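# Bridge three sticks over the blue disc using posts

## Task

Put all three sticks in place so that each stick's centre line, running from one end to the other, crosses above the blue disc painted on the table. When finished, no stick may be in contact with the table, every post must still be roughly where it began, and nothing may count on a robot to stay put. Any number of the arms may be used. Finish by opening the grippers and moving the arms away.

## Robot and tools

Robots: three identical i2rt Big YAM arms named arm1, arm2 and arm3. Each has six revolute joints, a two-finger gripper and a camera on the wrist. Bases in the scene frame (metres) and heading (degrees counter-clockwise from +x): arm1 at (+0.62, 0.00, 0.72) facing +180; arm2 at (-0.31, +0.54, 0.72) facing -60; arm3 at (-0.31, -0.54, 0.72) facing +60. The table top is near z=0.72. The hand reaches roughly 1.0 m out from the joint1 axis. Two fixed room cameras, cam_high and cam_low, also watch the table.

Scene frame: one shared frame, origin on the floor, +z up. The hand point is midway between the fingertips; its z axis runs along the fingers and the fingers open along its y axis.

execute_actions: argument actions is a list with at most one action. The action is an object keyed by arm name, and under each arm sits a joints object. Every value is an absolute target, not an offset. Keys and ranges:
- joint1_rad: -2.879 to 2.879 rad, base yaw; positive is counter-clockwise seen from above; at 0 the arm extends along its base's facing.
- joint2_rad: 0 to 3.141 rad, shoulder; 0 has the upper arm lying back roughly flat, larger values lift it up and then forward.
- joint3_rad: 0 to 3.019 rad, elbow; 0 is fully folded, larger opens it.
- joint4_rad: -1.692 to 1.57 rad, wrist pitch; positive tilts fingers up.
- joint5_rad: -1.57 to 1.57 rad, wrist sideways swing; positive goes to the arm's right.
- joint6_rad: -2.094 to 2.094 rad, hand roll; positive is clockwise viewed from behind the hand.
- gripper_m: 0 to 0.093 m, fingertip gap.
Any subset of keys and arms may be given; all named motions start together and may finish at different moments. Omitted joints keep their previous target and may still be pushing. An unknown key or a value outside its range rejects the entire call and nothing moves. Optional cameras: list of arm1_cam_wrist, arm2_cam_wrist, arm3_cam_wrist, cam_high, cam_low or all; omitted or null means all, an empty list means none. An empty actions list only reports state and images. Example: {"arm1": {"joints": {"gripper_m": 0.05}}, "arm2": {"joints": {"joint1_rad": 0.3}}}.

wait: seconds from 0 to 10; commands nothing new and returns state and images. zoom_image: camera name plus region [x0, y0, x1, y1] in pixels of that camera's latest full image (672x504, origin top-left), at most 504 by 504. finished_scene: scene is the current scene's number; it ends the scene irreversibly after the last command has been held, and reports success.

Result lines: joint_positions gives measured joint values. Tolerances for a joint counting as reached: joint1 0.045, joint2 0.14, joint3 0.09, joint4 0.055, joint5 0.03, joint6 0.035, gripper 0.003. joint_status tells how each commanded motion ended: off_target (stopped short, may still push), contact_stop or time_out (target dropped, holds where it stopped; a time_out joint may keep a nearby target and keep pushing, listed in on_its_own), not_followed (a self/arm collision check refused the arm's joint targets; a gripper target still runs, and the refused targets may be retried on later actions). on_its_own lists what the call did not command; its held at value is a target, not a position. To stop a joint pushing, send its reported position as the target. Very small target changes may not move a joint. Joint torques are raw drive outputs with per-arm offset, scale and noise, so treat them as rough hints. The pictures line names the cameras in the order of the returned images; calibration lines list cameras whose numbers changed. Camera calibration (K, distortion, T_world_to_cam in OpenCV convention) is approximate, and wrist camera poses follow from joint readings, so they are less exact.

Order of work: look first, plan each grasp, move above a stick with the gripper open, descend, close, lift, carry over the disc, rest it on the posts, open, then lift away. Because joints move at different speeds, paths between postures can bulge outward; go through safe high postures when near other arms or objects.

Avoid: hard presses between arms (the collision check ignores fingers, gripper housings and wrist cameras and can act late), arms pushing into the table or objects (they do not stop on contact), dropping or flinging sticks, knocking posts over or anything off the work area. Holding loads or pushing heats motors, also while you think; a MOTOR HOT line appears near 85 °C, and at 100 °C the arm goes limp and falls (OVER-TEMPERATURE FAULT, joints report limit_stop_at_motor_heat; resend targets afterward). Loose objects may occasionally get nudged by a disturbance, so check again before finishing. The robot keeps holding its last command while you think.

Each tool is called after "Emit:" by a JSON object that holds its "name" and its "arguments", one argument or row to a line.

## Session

Emit:
{"name": "execute_actions", "arguments": {
  "actions": []
}}

Scene clock: 0.00 s.
Joint torques (N m, as the arm reports them, + toward a larger angle): no reading
arm1.joint_positions: joint1_rad=-0.164 joint2_rad=+0.497 joint3_rad=+1.330 joint4_rad=-1.239 joint5_rad=-0.112 joint6_rad=-0.170 gripper_m=+0.094
arm1.joint_status: not commanded
arm1.hand: x=+0.4127 y=+0.0011 z=+1.2919 quat_wxyz=(+0.040, -0.834, -0.051, +0.547) (m; scene frame)
arm2.joint_positions: joint1_rad=+0.109 joint2_rad=+0.460 joint3_rad=+1.449 joint4_rad=-1.446 joint5_rad=+0.143 joint6_rad=+0.337 gripper_m=+0.094
arm2.joint_status: not commanded
arm2.hand: x=-0.2482 y=+0.4000 z=+1.3892 quat_wxyz=(-0.479, -0.545, -0.653, +0.217) (m; scene frame)
arm3.joint_positions: joint1_rad=-0.088 joint2_rad=+0.548 joint3_rad=+1.407 joint4_rad=-1.207 joint5_rad=+0.079 joint6_rad=+0.437 gripper_m=+0.095
arm3.joint_status: not commanded
arm3.hand: x=-0.1688 y=-0.3692 z=+1.3375 quat_wxyz=(-0.463, +0.179, -0.801, -0.334) (m; scene frame)
pictures: arm1_cam_wrist, arm2_cam_wrist, arm3_cam_wrist, cam_high, cam_low
camera_calibration (this result's frames):
arm1_cam_wrist: T_world_to_cam=[[-0.0368982, 0.993281, 0.109689, -0.123955], [0.862226, 0.0871318, -0.498973, 0.291915], [-0.505178, 0.0761654, -0.859648, 1.44401], [0, 0, 0, 1]] pos_world=[0.473212, -0.0122965, 1.4006]
arm2_cam_wrist: T_world_to_cam=[[-0.9198, -0.306815, -0.244607, 0.238484], [-0.17989, 0.883733, -0.432037, 0.206073], [0.348722, -0.353385, -0.868051, 1.55622], [0, 0, 0, 1]] pos_world=[-0.286262, 0.441003, 1.49825]
arm3_cam_wrist: T_world_to_cam=[[0.60374, -0.705013, -0.372096, 0.344537], [-0.773896, -0.40635, -0.485762, 0.371082], [0.191268, 0.581237, -0.790936, 1.43006], [0, 0, 0, 1]] pos_world=[-0.194356, -0.437512, 1.43954]
Images, in order (width x height): arm1_cam_wrist 672x504, arm2_cam_wrist 672x504, arm3_cam_wrist 672x504, cam_high 672x504, cam_low 672x504.

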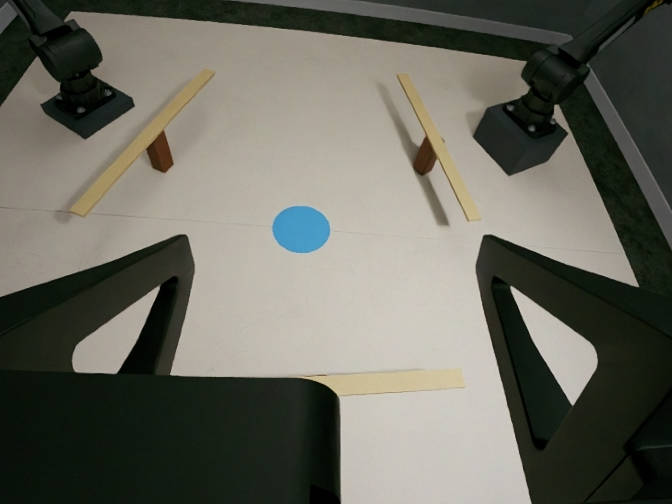

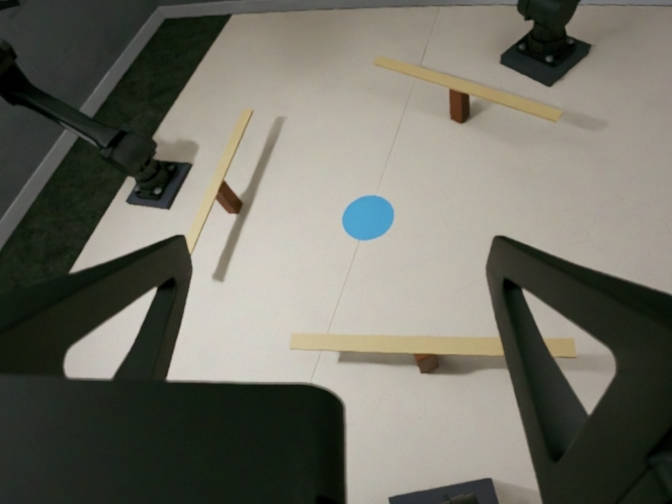

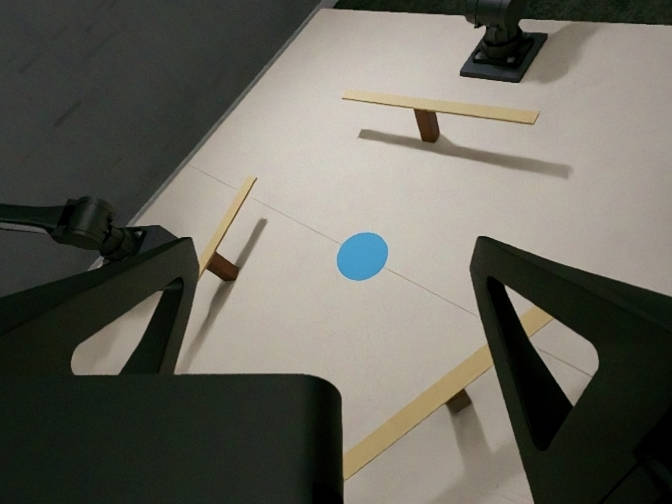

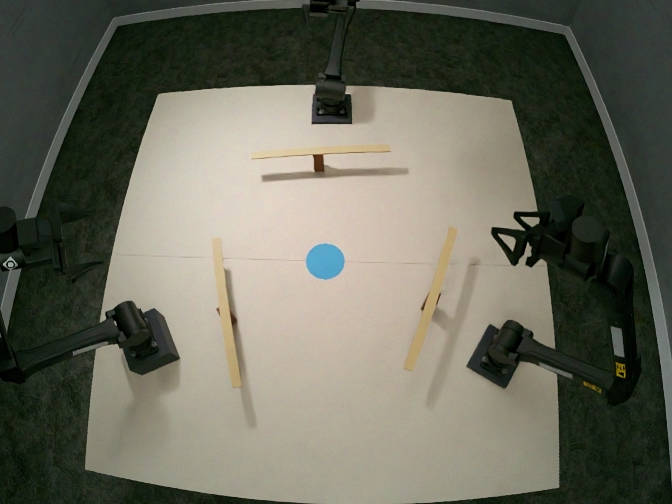

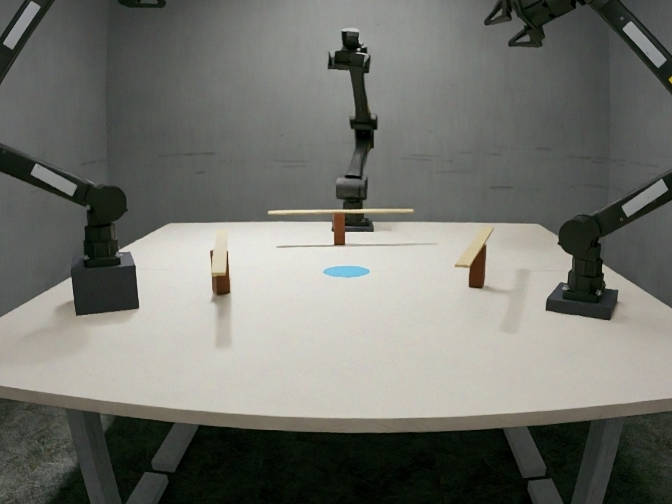

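Emit:
{"name": "zoom_image", "arguments": {
  "camera": "cam_high",
  "region": [240, 130, 400, 190]
}}

Emit:
{"name": "zoom_image", "arguments": {
  "camera": "cam_high",
  "region": [150, 230, 318, 398]
}}

Emit:
{"name": "zoom_image", "arguments": {
  "camera": "cam_high",
  "region": [350, 215, 518, 383]
}}

Emit:
{"name": "zoom_image", "arguments": {
  "camera": "cam_low",
  "region": [260, 195, 420, 285]
}}

Emit:
{"name": "zoom_image", "arguments": {
  "camera": "cam_low",
  "region": [175, 220, 275, 300]
}}

Emit:
{"name": "zoom_image", "arguments": {
  "camera": "cam_low",
  "region": [430, 215, 530, 295]
}}

Region (240, 130, 400, 190) of cam_high's 672x504 image, scaled by 3.150, with more detail than that image has; it fills the top 189 rows of this view, and the rest is white.

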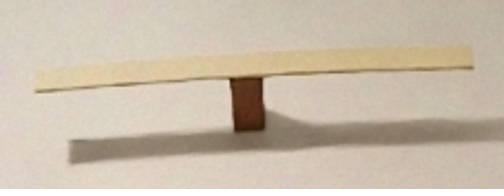

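Region (150, 230, 318, 398) of cam_high's 672x504 image, scaled by 3.000, with more detail than that image has.

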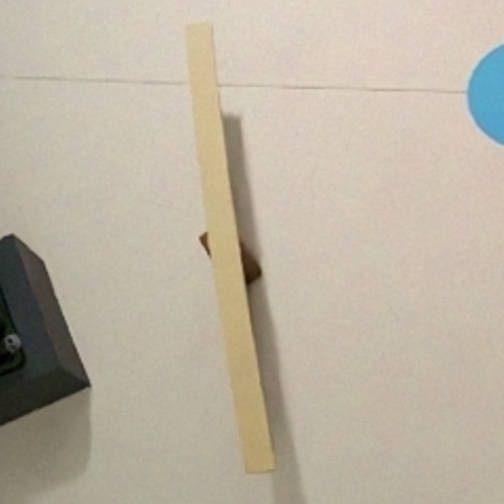

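Region (350, 215, 518, 383) of cam_high's 672x504 image, scaled by 3.000, with more detail than that image has.

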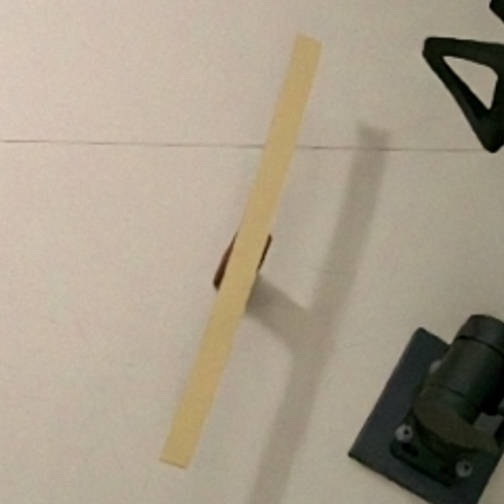

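Region (260, 195, 420, 285) of cam_low's 672x504 image, scaled by 3.150, with more detail than that image has; it fills the top 284 rows of this view, and the rest is white.

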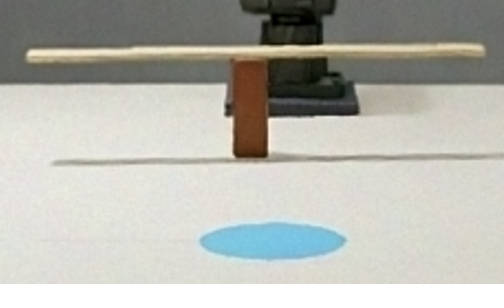

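Region (175, 220, 275, 300) of cam_low's 672x504 image, scaled by 5.040, with more detail than that image has; it fills the top 403 rows of this view, and the rest is white.

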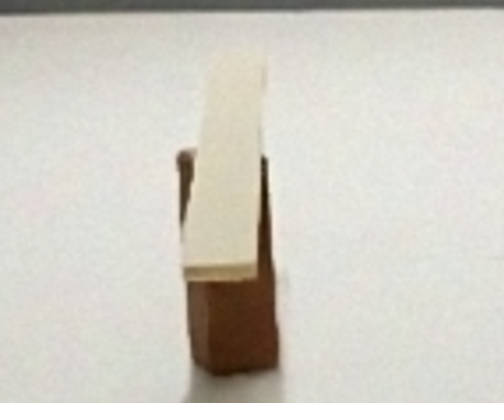

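Region (430, 215, 530, 295) of cam_low's 672x504 image, scaled by 5.040, with more detail than that image has; it fills the top 403 rows of this view, and the rest is white.

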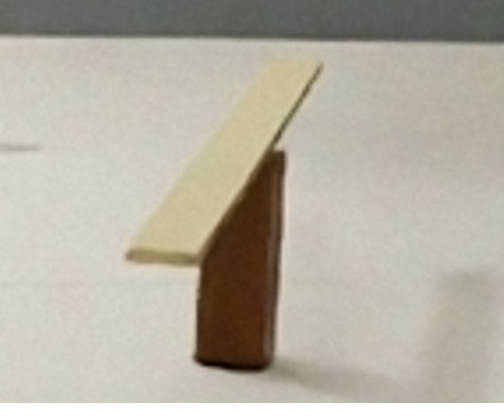

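Emit:
{"name": "execute_actions", "arguments": {
  "actions": [
    {"arm1":{"joints":{"joint1_rad":0.103,"joint2_rad":1.09,"joint3_rad":0.733,"joint4_rad":-1.173,"joint5_rad":0,"joint6_rad":1.612}},"arm2":{"joints":{"joint1_rad":0.125,"joint2_rad":1.313,"joint3_rad":0.64,"joint4_rad":-0.875,"joint5_rad":0,"joint6_rad":1.978}},"arm3":{"joints":{"joint1_rad":0.166,"joint2_rad":1.113,"joint3_rad":0.755,"joint4_rad":-1.178,"joint5_rad":0,"joint6_rad":1.513}}}
  ],
  "cameras": ["arm1_cam_wrist","arm2_cam_wrist","arm3_cam_wrist","cam_low"]
}}

Scene clock: 85.37 s.
Joint torques (N m, as the arm reports them, + toward a larger angle): arm1=[-0.81 -6.81  9.22  0.82  0.26  0.04] | arm2=[ 1.03 -7.42  6.92  1.22  0.11  0.18] | arm3=[-1.9  -6.81  8.97 -0.23  0.03  0.08]
arm1.joint_positions: joint1_rad=+0.101 joint2_rad=+1.105 joint3_rad=+0.727 joint4_rad=-1.179 joint5_rad=-0.003 joint6_rad=+1.599 gripper_m=+0.094
arm1.joint_status: all done
arm1.hand: x=+0.3509 y=-0.0377 z=+0.8472 quat_wxyz=(+0.000, -0.744, +0.668, +0.005) (m; scene frame)
arm2.joint_positions: joint1_rad=+0.116 joint2_rad=+1.304 joint3_rad=+0.635 joint4_rad=-0.891 joint5_rad=+0.001 joint6_rad=+1.967 gripper_m=+0.094
arm2.joint_status: all done
arm2.hand: x=-0.1434 y=+0.2994 z=+0.8479 quat_wxyz=(+0.001, -0.994, -0.109, -0.001) (m; scene frame)
arm3.joint_positions: joint1_rad=+0.161 joint2_rad=+1.134 joint3_rad=+0.757 joint4_rad=-1.176 joint5_rad=+0.001 joint6_rad=+1.499 gripper_m=+0.095
arm3.joint_status: all done
arm3.hand: x=-0.2011 y=-0.2752 z=+0.8617 quat_wxyz=(-0.002, -0.160, -0.987, -0.005) (m; scene frame)
pictures: arm1_cam_wrist, arm2_cam_wrist, arm3_cam_wrist, cam_low
camera_calibration (this result's frames):
arm1_cam_wrist: T_world_to_cam=[[0.995663, 0.0926351, -0.00859408, -0.334987], [0.0801315, -0.80699, 0.585104, -0.550967], [0.0472658, -0.583255, -0.810913, 0.773493], [0, 0, 0, 1]] pos_world=[0.341124, 0.03755, 0.94673]
arm2_cam_wrist: T_world_to_cam=[[-0.20947, 0.977812, 0.00222934, -0.320397], [0.788525, 0.167571, 0.591734, -0.434731], [0.578231, 0.125709, -0.80613, 0.851194], [0, 0, 0, 1]] pos_world=[-0.216505, 0.279134, 0.944132]
arm3_cam_wrist: T_world_to_cam=[[-0.313037, -0.949529, -0.0200569, -0.301683], [-0.766088, 0.239966, 0.596259, -0.599761], [-0.561353, 0.202017, -0.802541, 0.759555], [0, 0, 0, 1]] pos_world=[-0.127529, -0.295977, 0.961137]
Images, in order (width x height): arm1_cam_wrist 672x504, arm2_cam_wrist 672x504, arm3_cam_wrist 672x504, cam_low 672x504.

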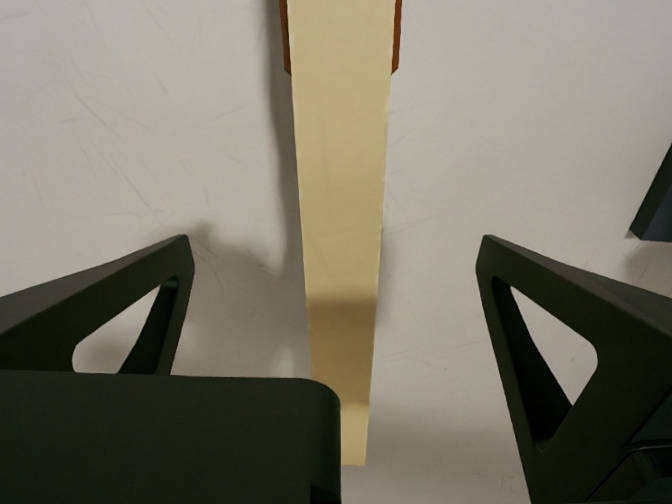

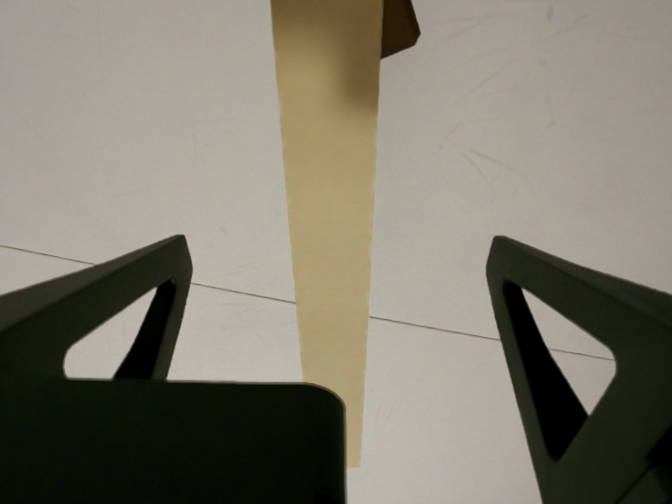

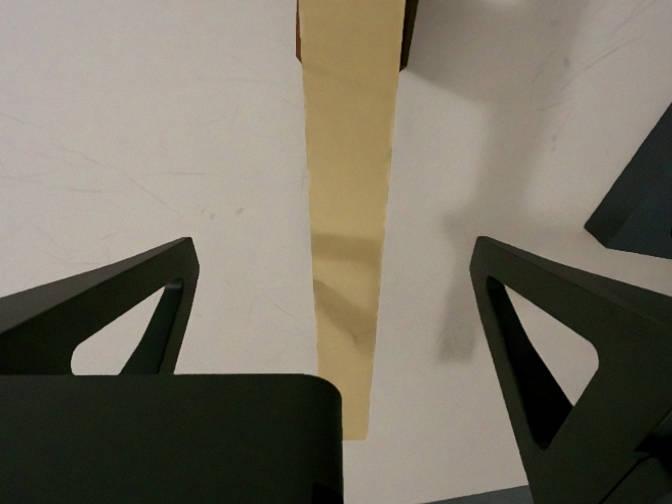

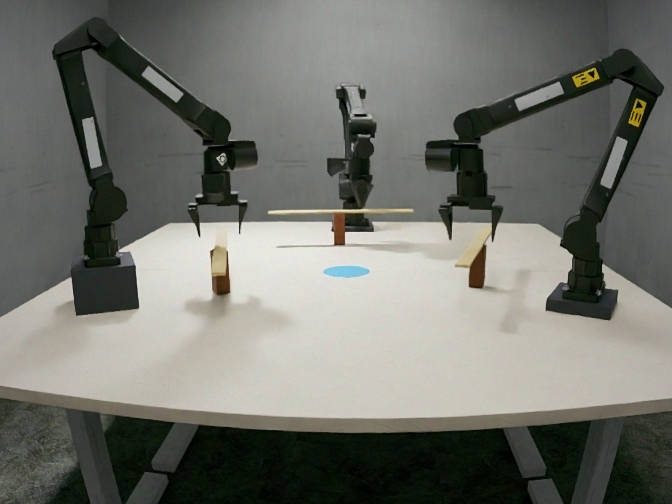

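Emit:
{"name": "execute_actions", "arguments": {
  "actions": [
    {"arm1":{"joints":{"joint2_rad":1.15,"joint3_rad":0.665,"joint4_rad":-1.059}},"arm2":{"joints":{"joint2_rad":1.405,"joint3_rad":0.597,"joint4_rad":-0.748}},"arm3":{"joints":{"joint2_rad":1.186,"joint3_rad":0.692,"joint4_rad":-1.064}}}
  ],
  "cameras": ["arm1_cam_wrist","arm2_cam_wrist","arm3_cam_wrist"]
}}

Scene clock: 107.57 s.
Joint torques (N m, as the arm reports them, + toward a larger angle): arm1=[-0.4  -5.84  8.86  1.23  0.26  0.04] | arm2=[ 1.07 -8.4   5.96  1.35  0.1   0.18] | arm3=[-1.96 -4.93  8.65  0.19  0.05  0.06]
arm1.joint_positions: joint1_rad=+0.101 joint2_rad=+1.152 joint3_rad=+0.661 joint4_rad=-1.076 joint5_rad=-0.003 joint6_rad=+1.599 gripper_m=+0.094
arm1.joint_status: all done
arm1.hand: x=+0.3542 y=-0.0368 z=+0.8126 quat_wxyz=(+0.004, -0.744, +0.669, +0.002) (m; scene frame)
arm2.joint_positions: joint1_rad=+0.116 joint2_rad=+1.406 joint3_rad=+0.597 joint4_rad=-0.764 joint5_rad=+0.001 joint6_rad=+1.967 gripper_m=+0.094
arm2.joint_status: all done
arm2.hand: x=-0.1436 y=+0.3000 z=+0.8096 quat_wxyz=(+0.007, -0.994, -0.109, +0.002) (m; scene frame)
arm3.joint_positions: joint1_rad=+0.161 joint2_rad=+1.181 joint3_rad=+0.692 joint4_rad=-1.075 joint5_rad=+0.001 joint6_rad=+1.499 gripper_m=+0.095
arm3.joint_status: all done
arm3.hand: x=-0.2023 y=-0.2782 z=+0.8272 quat_wxyz=(+0.000, -0.160, -0.987, +0.001) (m; scene frame)
pictures: arm1_cam_wrist, arm2_cam_wrist, arm3_cam_wrist
camera_calibration (this result's frames):
arm1_cam_wrist: T_world_to_cam=[[0.995744, 0.0921529, 0.00131181, -0.346758], [0.0739894, -0.807805, 0.584788, -0.527915], [0.0549496, -0.582202, -0.811185, 0.743295], [0, 0, 0, 1]] pos_world=[0.343499, 0.0382503, 0.912124]
arm2_cam_wrist: T_world_to_cam=[[-0.209088, 0.977784, 0.0148592, -0.331161], [0.793246, 0.160702, 0.587313, -0.405706], [0.571877, 0.134587, -0.809224, 0.819377], [0, 0, 0, 1]] pos_world=[-0.216, 0.278724, 0.906256]
arm3_cam_wrist: T_world_to_cam=[[-0.313096, -0.949675, -0.00940551, -0.314471], [-0.763655, 0.245855, 0.596981, -0.577873], [-0.564625, 0.194095, -0.8022, 0.728606], [0, 0, 0, 1]] pos_world=[-0.128366, -0.297991, 0.926509]
Images, in order (width x height): arm1_cam_wrist 672x504, arm2_cam_wrist 672x504, arm3_cam_wrist 672x504.

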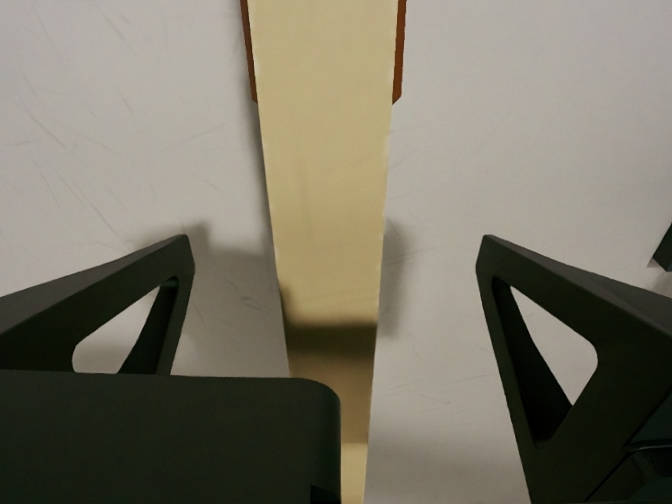

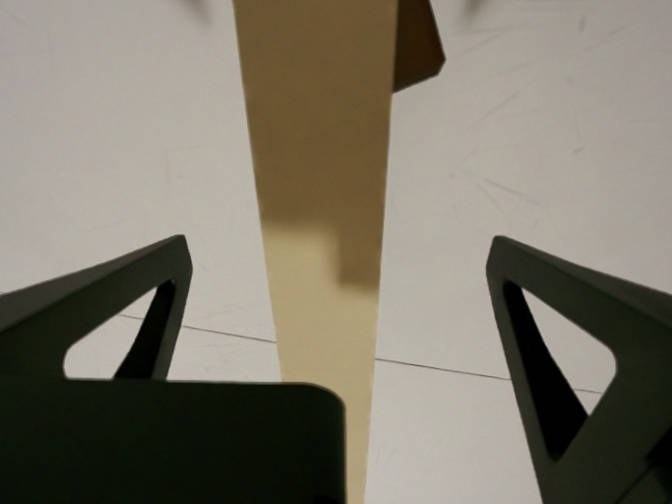

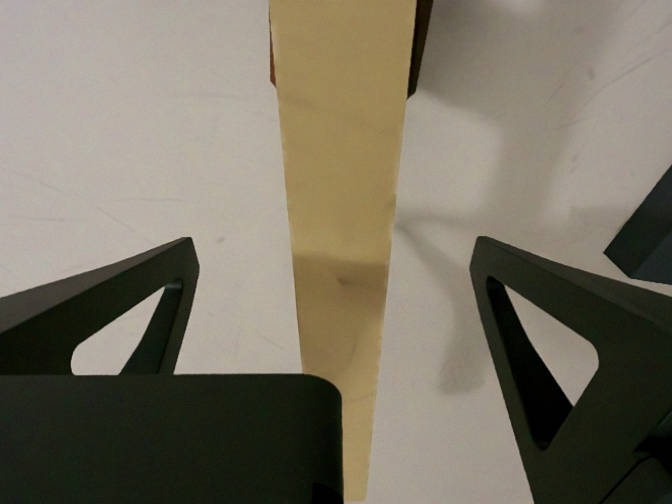

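Emit:
{"name": "execute_actions", "arguments": {
  "actions": [
    {"arm1":{"joints":{"joint4_rad":-1.05,"gripper_m":0.02}},"arm2":{"joints":{"joint4_rad":-0.73,"gripper_m":0.02}},"arm3":{"joints":{"gripper_m":0.02}}}
  ],
  "cameras": ["arm1_cam_wrist","arm2_cam_wrist","arm3_cam_wrist"]
}}

Scene clock: 119.23 s.
Joint torques (N m, as the arm reports them, + toward a larger angle): arm1=[-0.76 -5.77  8.7   1.43  0.3   0.06] | arm2=[ 0.87 -9.12  5.92  1.27  0.11  0.15] | arm3=[-1.48 -5.02  8.64  0.27  0.05  0.05]
arm1.joint_positions: joint1_rad=+0.101 joint2_rad=+1.152 joint3_rad=+0.661 joint4_rad=-1.067 joint5_rad=-0.002 joint6_rad=+1.600 gripper_m=+0.027
arm1.joint_status: gripper_m off_target (ended at +0.027, target +0.020); the others done
arm1.hand: x=+0.3520 y=-0.0371 z=+0.8126 quat_wxyz=(+0.001, -0.743, +0.669, +0.005) (m; scene frame)
arm2.joint_positions: joint1_rad=+0.116 joint2_rad=+1.406 joint3_rad=+0.597 joint4_rad=-0.746 joint5_rad=+0.001 joint6_rad=+1.969 gripper_m=+0.027
arm2.joint_status: gripper_m off_target (ended at +0.027, target +0.020); the others done
arm2.hand: x=-0.1411 y=+0.2964 z=+0.8096 quat_wxyz=(-0.001, -0.994, -0.108, -0.003) (m; scene frame)
arm3.joint_positions: joint1_rad=+0.161 joint2_rad=+1.181 joint3_rad=+0.692 joint4_rad=-1.075 joint5_rad=+0.001 joint6_rad=+1.501 gripper_m=+0.028
arm3.joint_status: gripper_m off_target (ended at +0.028, target +0.020)
arm3.hand: x=-0.2023 y=-0.2781 z=+0.8272 quat_wxyz=(-0.001, -0.160, -0.987, +0.000) (m; scene frame)
pictures: arm1_cam_wrist, arm2_cam_wrist, arm3_cam_wrist
camera_calibration (this result's frames):
arm1_cam_wrist: T_world_to_cam=[[0.99581, 0.0911091, -0.00786029, -0.337115], [0.0784857, -0.807386, 0.58478, -0.529502], [0.0469325, -0.582946, -0.811154, 0.74605], [0, 0, 0, 1]] pos_world=[0.342247, 0.0381089, 0.912154]
arm2_cam_wrist: T_world_to_cam=[[-0.207588, 0.978215, -0.00162113, -0.31368], [0.787415, 0.168081, 0.593066, -0.414797], [0.580418, 0.121837, -0.805152, 0.820078], [0, 0, 0, 1]] pos_world=[-0.214487, 0.27665, 0.905781]
arm3_cam_wrist: T_world_to_cam=[[-0.314181, -0.949313, -0.00978729, -0.314181], [-0.763461, 0.246518, 0.596956, -0.577623], [-0.564285, 0.195024, -0.802214, 0.728948], [0, 0, 0, 1]] pos_world=[-0.128368, -0.298024, 0.926513]
Images, in order (width x height): arm1_cam_wrist 672x504, arm2_cam_wrist 672x504, arm3_cam_wrist 672x504.

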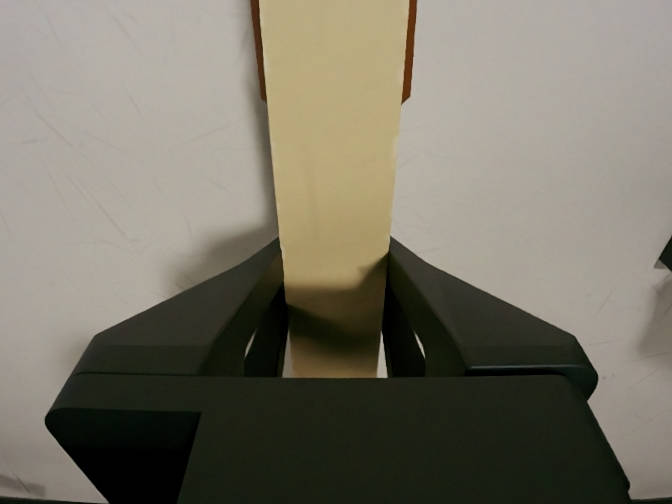

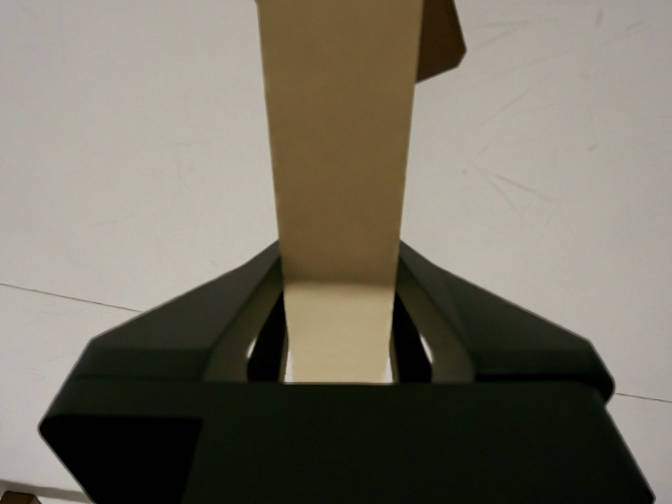

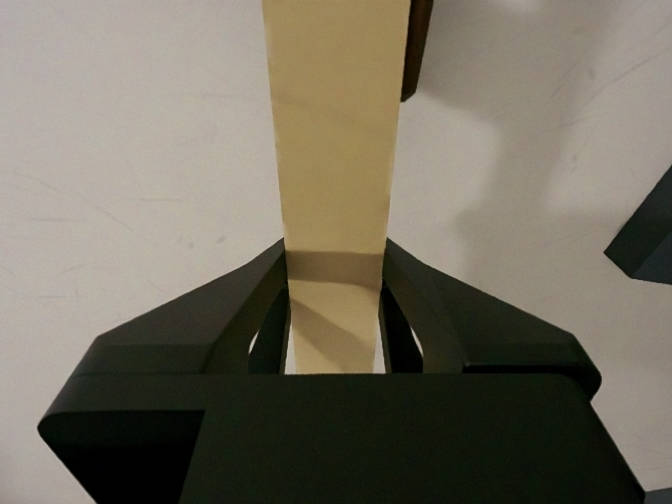

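Emit:
{"name": "execute_actions", "arguments": {
  "actions": [
    {"arm1":{"joints":{"joint2_rad":1.10,"joint3_rad":0.90,"joint6_rad":0.65}},"arm2":{"joints":{"joint2_rad":1.255,"joint3_rad":0.72,"joint6_rad":0.85}},"arm3":{"joints":{"joint2_rad":1.11,"joint3_rad":0.905,"joint6_rad":0.65}}}
  ],
  "cameras": ["cam_low","cam_high"]
}}

Scene clock: 166.47 s.
Joint torques (N m, as the arm reports them, + toward a larger angle): arm1=[-0.09 -6.92 13.33  1.58  0.27 -0.2 ] | arm2=[ 1.21 -8.41  9.2   1.67  0.08 -0.1 ] | arm3=[-1.78 -6.9  13.71  0.54  0.   -0.19]
arm1.joint_positions: joint1_rad=+0.101 joint2_rad=+1.108 joint3_rad=+0.858 joint4_rad=-1.062 joint5_rad=-0.002 joint6_rad=+0.664 gripper_m=+0.027
arm1.joint_status: all done
arm1.hand: x=+0.2755 y=-0.0484 z=+0.9014 quat_wxyz=(-0.045, -0.958, +0.259, +0.117) (m; scene frame)
arm2.joint_positions: joint1_rad=+0.116 joint2_rad=+1.246 joint3_rad=+0.696 joint4_rad=-0.741 joint5_rad=+0.001 joint6_rad=+0.863 gripper_m=+0.027
arm2.joint_status: all done
arm2.hand: x=-0.1034 y=+0.2425 z=+0.8910 quat_wxyz=(-0.134, -0.782, -0.608, +0.004) (m; scene frame)
arm3.joint_positions: joint1_rad=+0.161 joint2_rad=+1.122 joint3_rad=+0.868 joint4_rad=-1.069 joint5_rad=+0.001 joint6_rad=+0.664 gripper_m=+0.028
arm3.joint_status: all done
arm3.hand: x=-0.1757 y=-0.2137 z=+0.9120 quat_wxyz=(-0.073, +0.253, -0.960, -0.095) (m; scene frame)
pictures: cam_high, cam_low
Images, in order (width x height): cam_high 672x504, cam_low 672x504.

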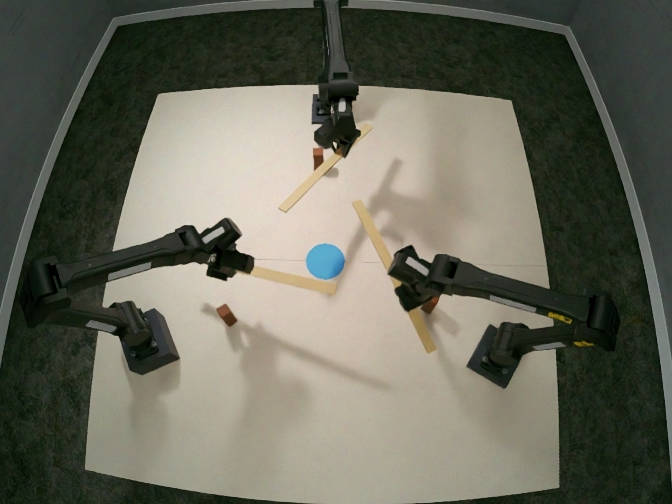

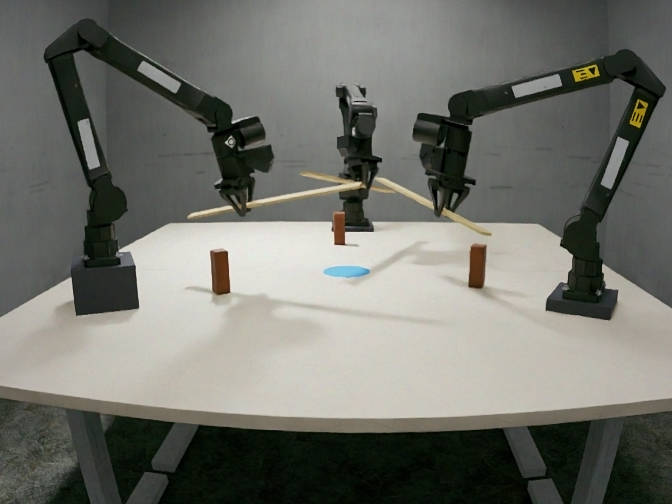

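Emit:
{"name": "execute_actions", "arguments": {
  "actions": [
    {"arm1":{"joints":{"joint1_rad":-0.16,"joint2_rad":1.243,"joint3_rad":1.01,"joint6_rad":-0.11}},"arm2":{"joints":{"joint1_rad":-0.133,"joint2_rad":1.35,"joint3_rad":0.812,"joint6_rad":-0.104}},"arm3":{"joints":{"joint1_rad":-0.112,"joint2_rad":1.24,"joint3_rad":1.005,"joint6_rad":-0.092}}}
  ],
  "cameras": ["cam_low","cam_high"]
}}

Scene clock: 207.10 s.
Joint torques (N m, as the arm reports them, + toward a larger angle): arm1=[-0.16 -9.08 14.2   1.8   0.11 -0.2 ] | arm2=[  1.02 -10.35  10.58   1.53   0.06  -0.09] | arm3=[-1.45 -7.75 14.96  0.6   0.02 -0.18]
arm1.joint_positions: joint1_rad=-0.166 joint2_rad=+1.252 joint3_rad=+0.955 joint4_rad=-1.062 joint5_rad=+0.000 joint6_rad=-0.097 gripper_m=+0.027
arm1.joint_status: all done
arm1.hand: x=+0.2379 y=+0.0492 z=+0.8938 quat_wxyz=(+0.018, -0.995, +0.017, +0.102) (m; scene frame)
arm2.joint_positions: joint1_rad=-0.141 joint2_rad=+1.351 joint3_rad=+0.767 joint4_rad=-0.741 joint5_rad=+0.000 joint6_rad=-0.092 gripper_m=+0.027
arm2.joint_status: all done
arm2.hand: x=-0.1761 y=+0.1763 z=+0.8810 quat_wxyz=(-0.093, -0.528, -0.841, +0.070) (m; scene frame)
arm3.joint_positions: joint1_rad=-0.117 joint2_rad=+1.241 joint3_rad=+0.955 joint4_rad=-1.069 joint5_rad=+0.000 joint6_rad=-0.078 gripper_m=+0.028
arm3.joint_status: all done
arm3.hand: x=-0.0715 y=-0.2363 z=+0.9077 quat_wxyz=(-0.095, +0.468, -0.878, -0.041) (m; scene frame)
pictures: cam_high, cam_low
Images, in order (width x height): cam_high 672x504, cam_low 672x504.

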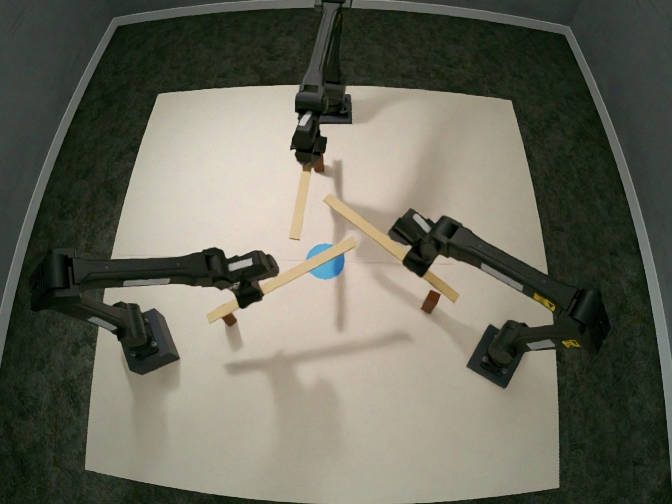

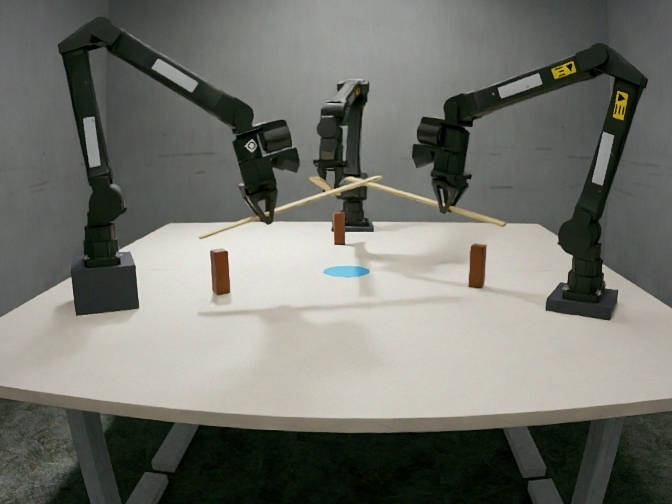

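Emit:
{"name": "execute_actions", "arguments": {
  "actions": [
    {"arm1":{"joints":{"joint2_rad":1.372,"joint3_rad":1.087,"joint4_rad":-0.971}},"arm2":{"joints":{"joint2_rad":1.48,"joint3_rad":0.932}},"arm3":{"joints":{"joint2_rad":1.35,"joint3_rad":1.07,"joint4_rad":-0.967}}}
  ],
  "cameras": ["cam_low","cam_high"]
}}

Emit:
{"name": "zoom_image", "arguments": {
  "camera": "cam_low",
  "region": [195, 150, 505, 300]
}}

Scene clock: 228.13 s.
Joint torques (N m, as the arm reports them, + toward a larger angle): arm1=[  0.34 -11.3   13.79   2.01   0.11  -0.18] | arm2=[  0.59 -11.5    9.85   1.74   0.01  -0.06] | arm3=[-1.9  -8.92 14.66  0.92  0.03 -0.18]
arm1.joint_positions: joint1_rad=-0.166 joint2_rad=+1.382 joint3_rad=+1.036 joint4_rad=-0.987 joint5_rad=+0.000 joint6_rad=-0.097 gripper_m=+0.027
arm1.joint_status: all done
arm1.hand: x=+0.1884 y=+0.0560 z=+0.8810 quat_wxyz=(+0.019, -0.993, +0.017, +0.115) (m; scene frame)
arm2.joint_positions: joint1_rad=-0.141 joint2_rad=+1.477 joint3_rad=+0.893 joint4_rad=-0.741 joint5_rad=+0.000 joint6_rad=-0.093 gripper_m=+0.027
arm2.joint_status: all done
arm2.hand: x=-0.1591 y=+0.1310 z=+0.8796 quat_wxyz=(-0.093, -0.528, -0.841, +0.071) (m; scene frame)
arm3.joint_positions: joint1_rad=-0.117 joint2_rad=+1.350 joint3_rad=+1.019 joint4_rad=-0.979 joint5_rad=+0.000 joint6_rad=-0.079 gripper_m=+0.028
arm3.joint_status: all done
arm3.hand: x=-0.0422 y=-0.1992 z=+0.8979 quat_wxyz=(-0.116, +0.467, -0.875, -0.050) (m; scene frame)
pictures: cam_high, cam_low
Images, in order (width x height): cam_high 672x504, cam_low 672x504.

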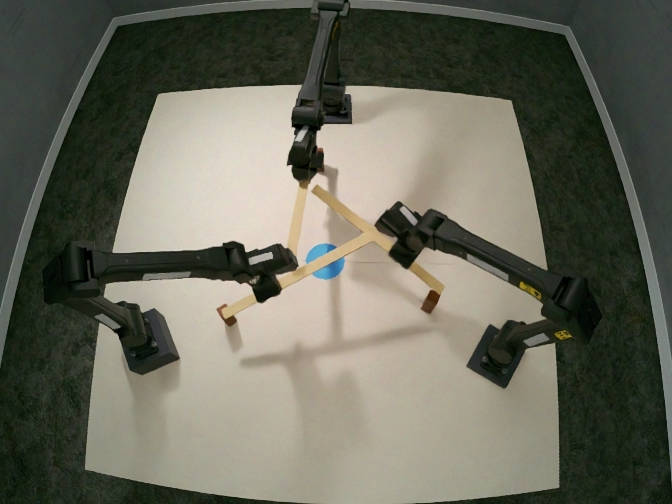

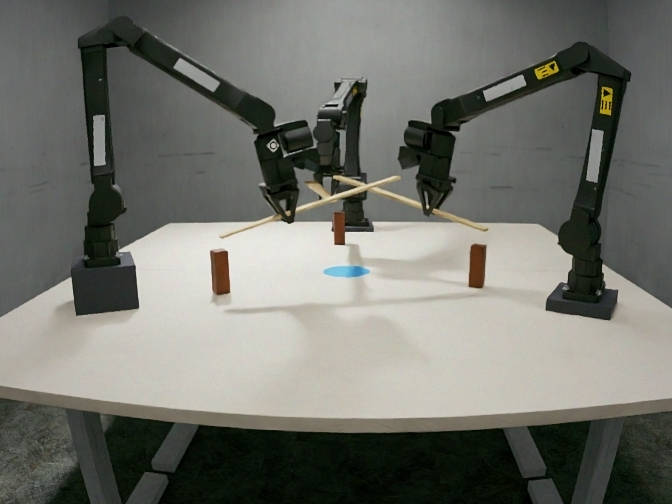

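Region (195, 150, 505, 300) of cam_low's 672x504 image, scaled by 1.626, with more detail than that image has; it fills the top 244 rows of this view, and the rest is white.

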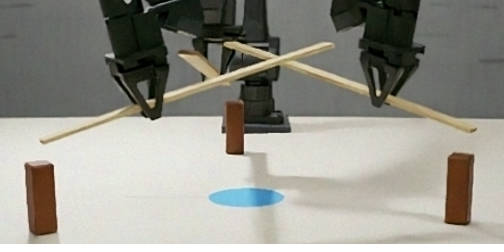

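Emit:
{"name": "execute_actions", "arguments": {
  "actions": [
    {"arm1":{"joints":{"joint1_rad":-0.098,"joint2_rad":1.466,"joint3_rad":1.03}},"arm2":{"joints":{"joint1_rad":-0.074,"joint2_rad":1.578,"joint3_rad":0.887}},"arm3":{"joints":{"joint1_rad":-0.049,"joint2_rad":1.445,"joint3_rad":1.035}}}
  ],
  "cameras": ["cam_low","cam_high"]
}}

Emit:
{"name": "zoom_image", "arguments": {
  "camera": "cam_low",
  "region": [300, 175, 400, 250]
}}

Emit:
{"name": "zoom_image", "arguments": {
  "camera": "cam_low",
  "region": [190, 215, 270, 295]
}}

Emit:
{"name": "zoom_image", "arguments": {
  "camera": "cam_low",
  "region": [425, 212, 505, 292]
}}

Emit:
{"name": "zoom_image", "arguments": {
  "camera": "cam_high",
  "region": [260, 170, 390, 300]
}}

Emit:
{"name": "zoom_image", "arguments": {
  "camera": "cam_high",
  "region": [195, 275, 265, 345]
}}

Emit:
{"name": "zoom_image", "arguments": {
  "camera": "cam_high",
  "region": [395, 265, 465, 335]
}}

Scene clock: 252.63 s.
Joint torques (N m, as the arm reports them, + toward a larger angle): arm1=[ -1.01 -11.81   9.57   1.66   0.09  -0.15] | arm2=[  0.04 -13.28   7.2    1.46   0.02  -0.06] | arm3=[ -2.54 -10.24  10.83   0.81   0.    -0.19]
arm1.joint_positions: joint1_rad=-0.095 joint2_rad=+1.479 joint3_rad=+1.023 joint4_rad=-0.987 joint5_rad=+0.000 joint6_rad=-0.098 gripper_m=+0.027
arm1.joint_status: all done
arm1.hand: x=+0.1912 y=+0.0255 z=+0.8361 quat_wxyz=(+0.011, -0.998, -0.019, +0.061) (m; scene frame)
arm2.joint_positions: joint1_rad=-0.070 joint2_rad=+1.582 joint3_rad=+0.881 joint4_rad=-0.741 joint5_rad=+0.000 joint6_rad=-0.094 gripper_m=+0.027
arm2.joint_status: all done
arm2.hand: x=-0.1369 y=+0.1567 z=+0.8333 quat_wxyz=(-0.048, -0.500, -0.864, +0.033) (m; scene frame)
arm3.joint_positions: joint1_rad=-0.048 joint2_rad=+1.451 joint3_rad=+1.019 joint4_rad=-0.979 joint5_rad=+0.000 joint6_rad=-0.080 gripper_m=+0.028
arm3.joint_status: all done
arm3.hand: x=-0.0659 y=-0.1818 z=+0.8569 quat_wxyz=(-0.069, +0.499, -0.863, -0.032) (m; scene frame)
pictures: cam_high, cam_low
Images, in order (width x height): cam_high 672x504, cam_low 672x504.

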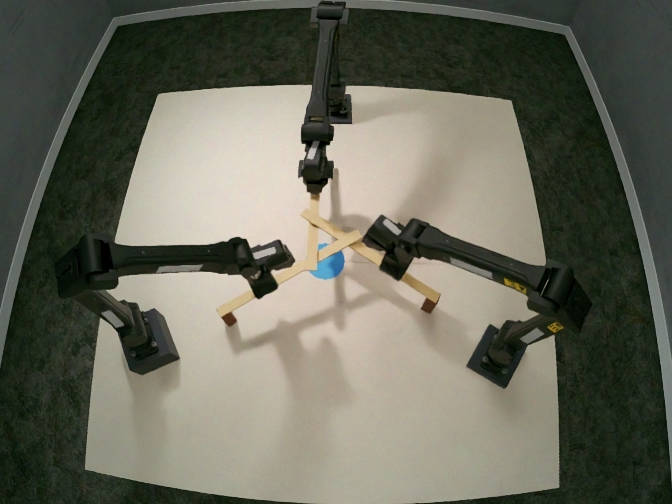

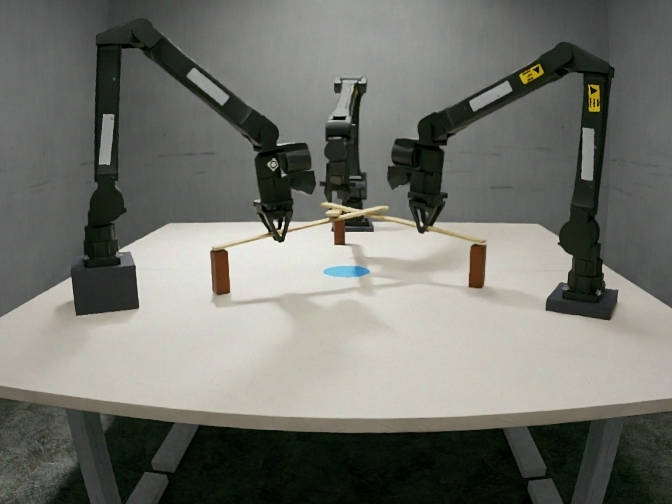

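Region (300, 175, 400, 250) of cam_low's 672x504 image, scaled by 5.040, with more detail than that image has; it fills the top 378 rows of this view, and the rest is white.

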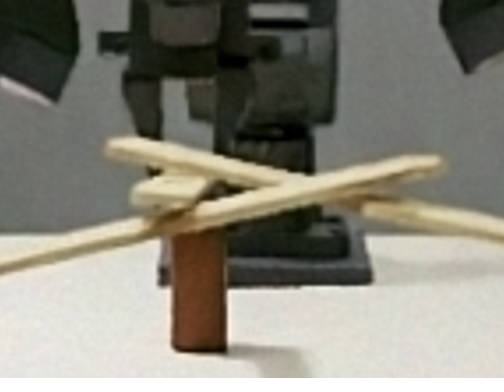

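Region (190, 215, 270, 295) of cam_low's 672x504 image, scaled by 6.300, with more detail than that image has.

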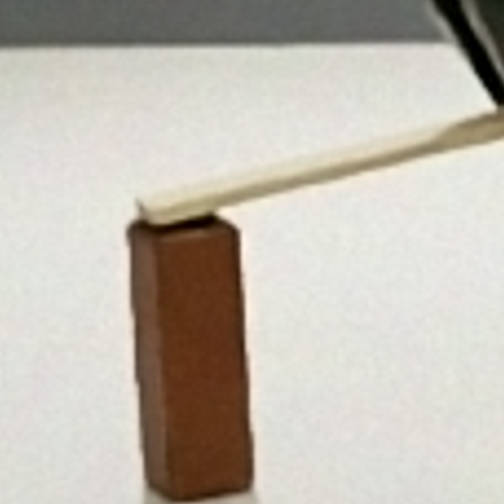

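Region (425, 212, 505, 292) of cam_low's 672x504 image, scaled by 6.300, with more detail than that image has.

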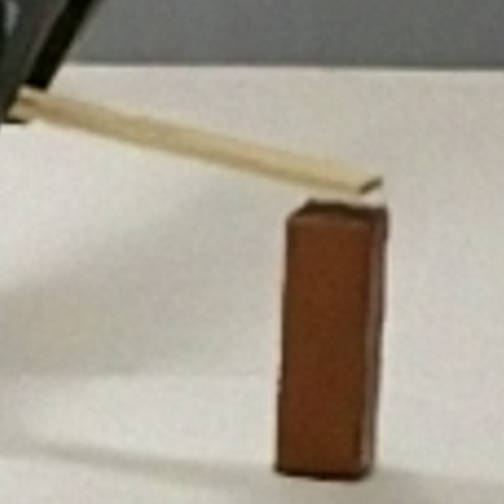

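Region (260, 170, 390, 300) of cam_high's 672x504 image, scaled by 3.877, with more detail than that image has.

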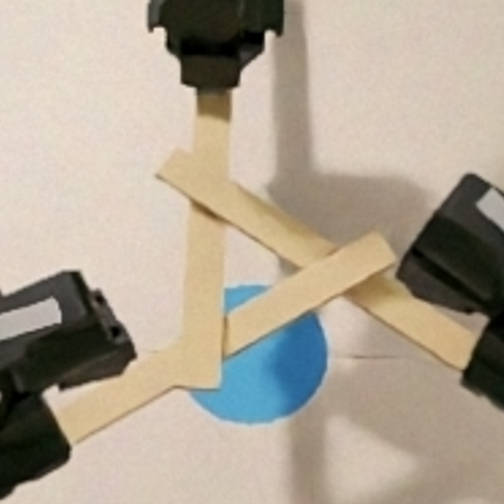

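Region (195, 275, 265, 345) of cam_high's 672x504 image, scaled by 7.200, with more detail than that image has.

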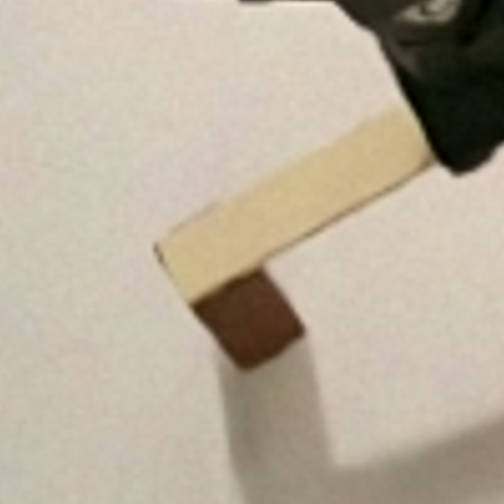

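Region (395, 265, 465, 335) of cam_high's 672x504 image, scaled by 7.200, with more detail than that image has.

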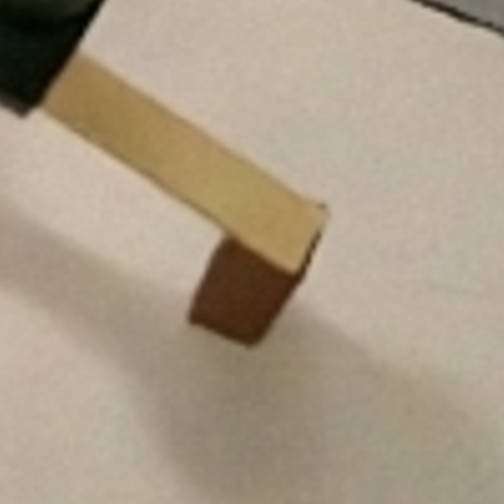

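Emit:
{"name": "execute_actions", "arguments": {
  "actions": [
    {"arm1":{"joints":{"joint2_rad":1.499}},"arm2":{"joints":{"joint2_rad":1.612}},"arm3":{"joints":{"joint2_rad":1.49,"joint4_rad":-0.954}}}
  ],
  "cameras": ["cam_low"]
}}

Emit:
{"name": "zoom_image", "arguments": {
  "camera": "cam_low",
  "region": [300, 175, 400, 250]
}}

Emit:
{"name": "zoom_image", "arguments": {
  "camera": "cam_low",
  "region": [190, 215, 270, 295]
}}

Emit:
{"name": "zoom_image", "arguments": {
  "camera": "cam_low",
  "region": [425, 212, 505, 292]
}}

Scene clock: 270.47 s.
Joint torques (N m, as the arm reports them, + toward a larger angle): arm1=[ -0.89 -11.69   9.32   1.7    0.13  -0.17] | arm2=[ -0.45 -12.39   7.03   1.39   0.03  -0.09] | arm3=[-1.92 -9.06 10.65  0.78 -0.01 -0.17]
arm1.joint_positions: joint1_rad=-0.095 joint2_rad=+1.497 joint3_rad=+1.023 joint4_rad=-0.987 joint5_rad=+0.000 joint6_rad=-0.098 gripper_m=+0.027
arm1.joint_status: all done
arm1.hand: x=+0.1919 y=+0.0256 z=+0.8285 quat_wxyz=(+0.010, -0.998, -0.019, +0.051) (m; scene frame)
arm2.joint_positions: joint1_rad=-0.070 joint2_rad=+1.599 joint3_rad=+0.881 joint4_rad=-0.741 joint5_rad=+0.000 joint6_rad=-0.095 gripper_m=+0.027
arm2.joint_status: all done
arm2.hand: x=-0.1377 y=+0.1585 z=+0.8269 quat_wxyz=(-0.042, -0.500, -0.865, +0.029) (m; scene frame)
arm3.joint_positions: joint1_rad=-0.048 joint2_rad=+1.478 joint3_rad=+1.019 joint4_rad=-0.969 joint5_rad=+0.000 joint6_rad=-0.080 gripper_m=+0.028
arm3.joint_status: all done
arm3.hand: x=-0.0648 y=-0.1803 z=+0.8462 quat_wxyz=(-0.062, +0.500, -0.864, -0.029) (m; scene frame)
pictures: cam_low
Images, in order (width x height): cam_low 672x504.

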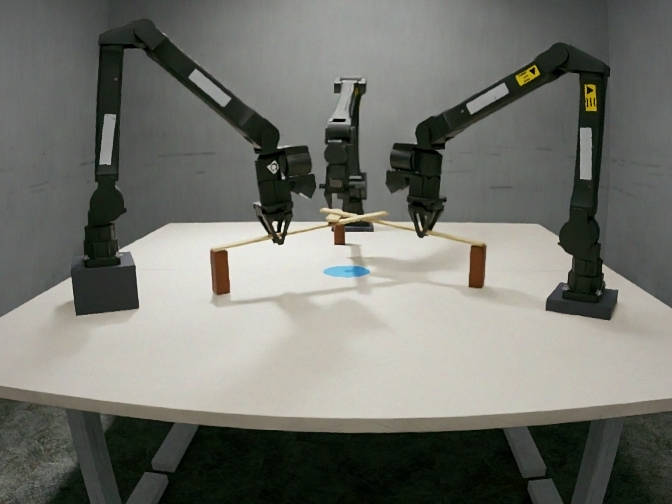

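Region (300, 175, 400, 250) of cam_low's 672x504 image, scaled by 5.040, with more detail than that image has; it fills the top 378 rows of this view, and the rest is white.

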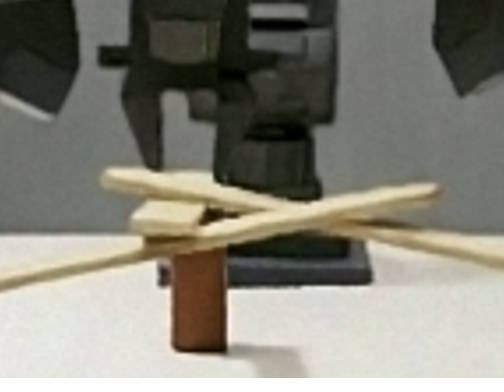

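Region (190, 215, 270, 295) of cam_low's 672x504 image, scaled by 6.300, with more detail than that image has.

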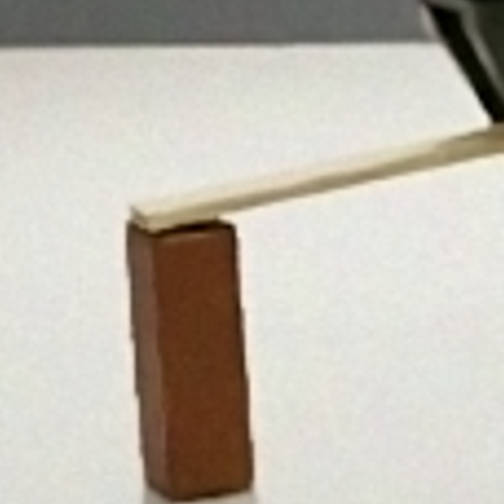

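Region (425, 212, 505, 292) of cam_low's 672x504 image, scaled by 6.300, with more detail than that image has.

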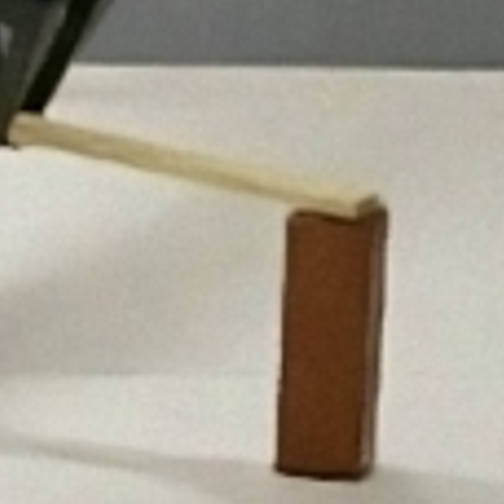

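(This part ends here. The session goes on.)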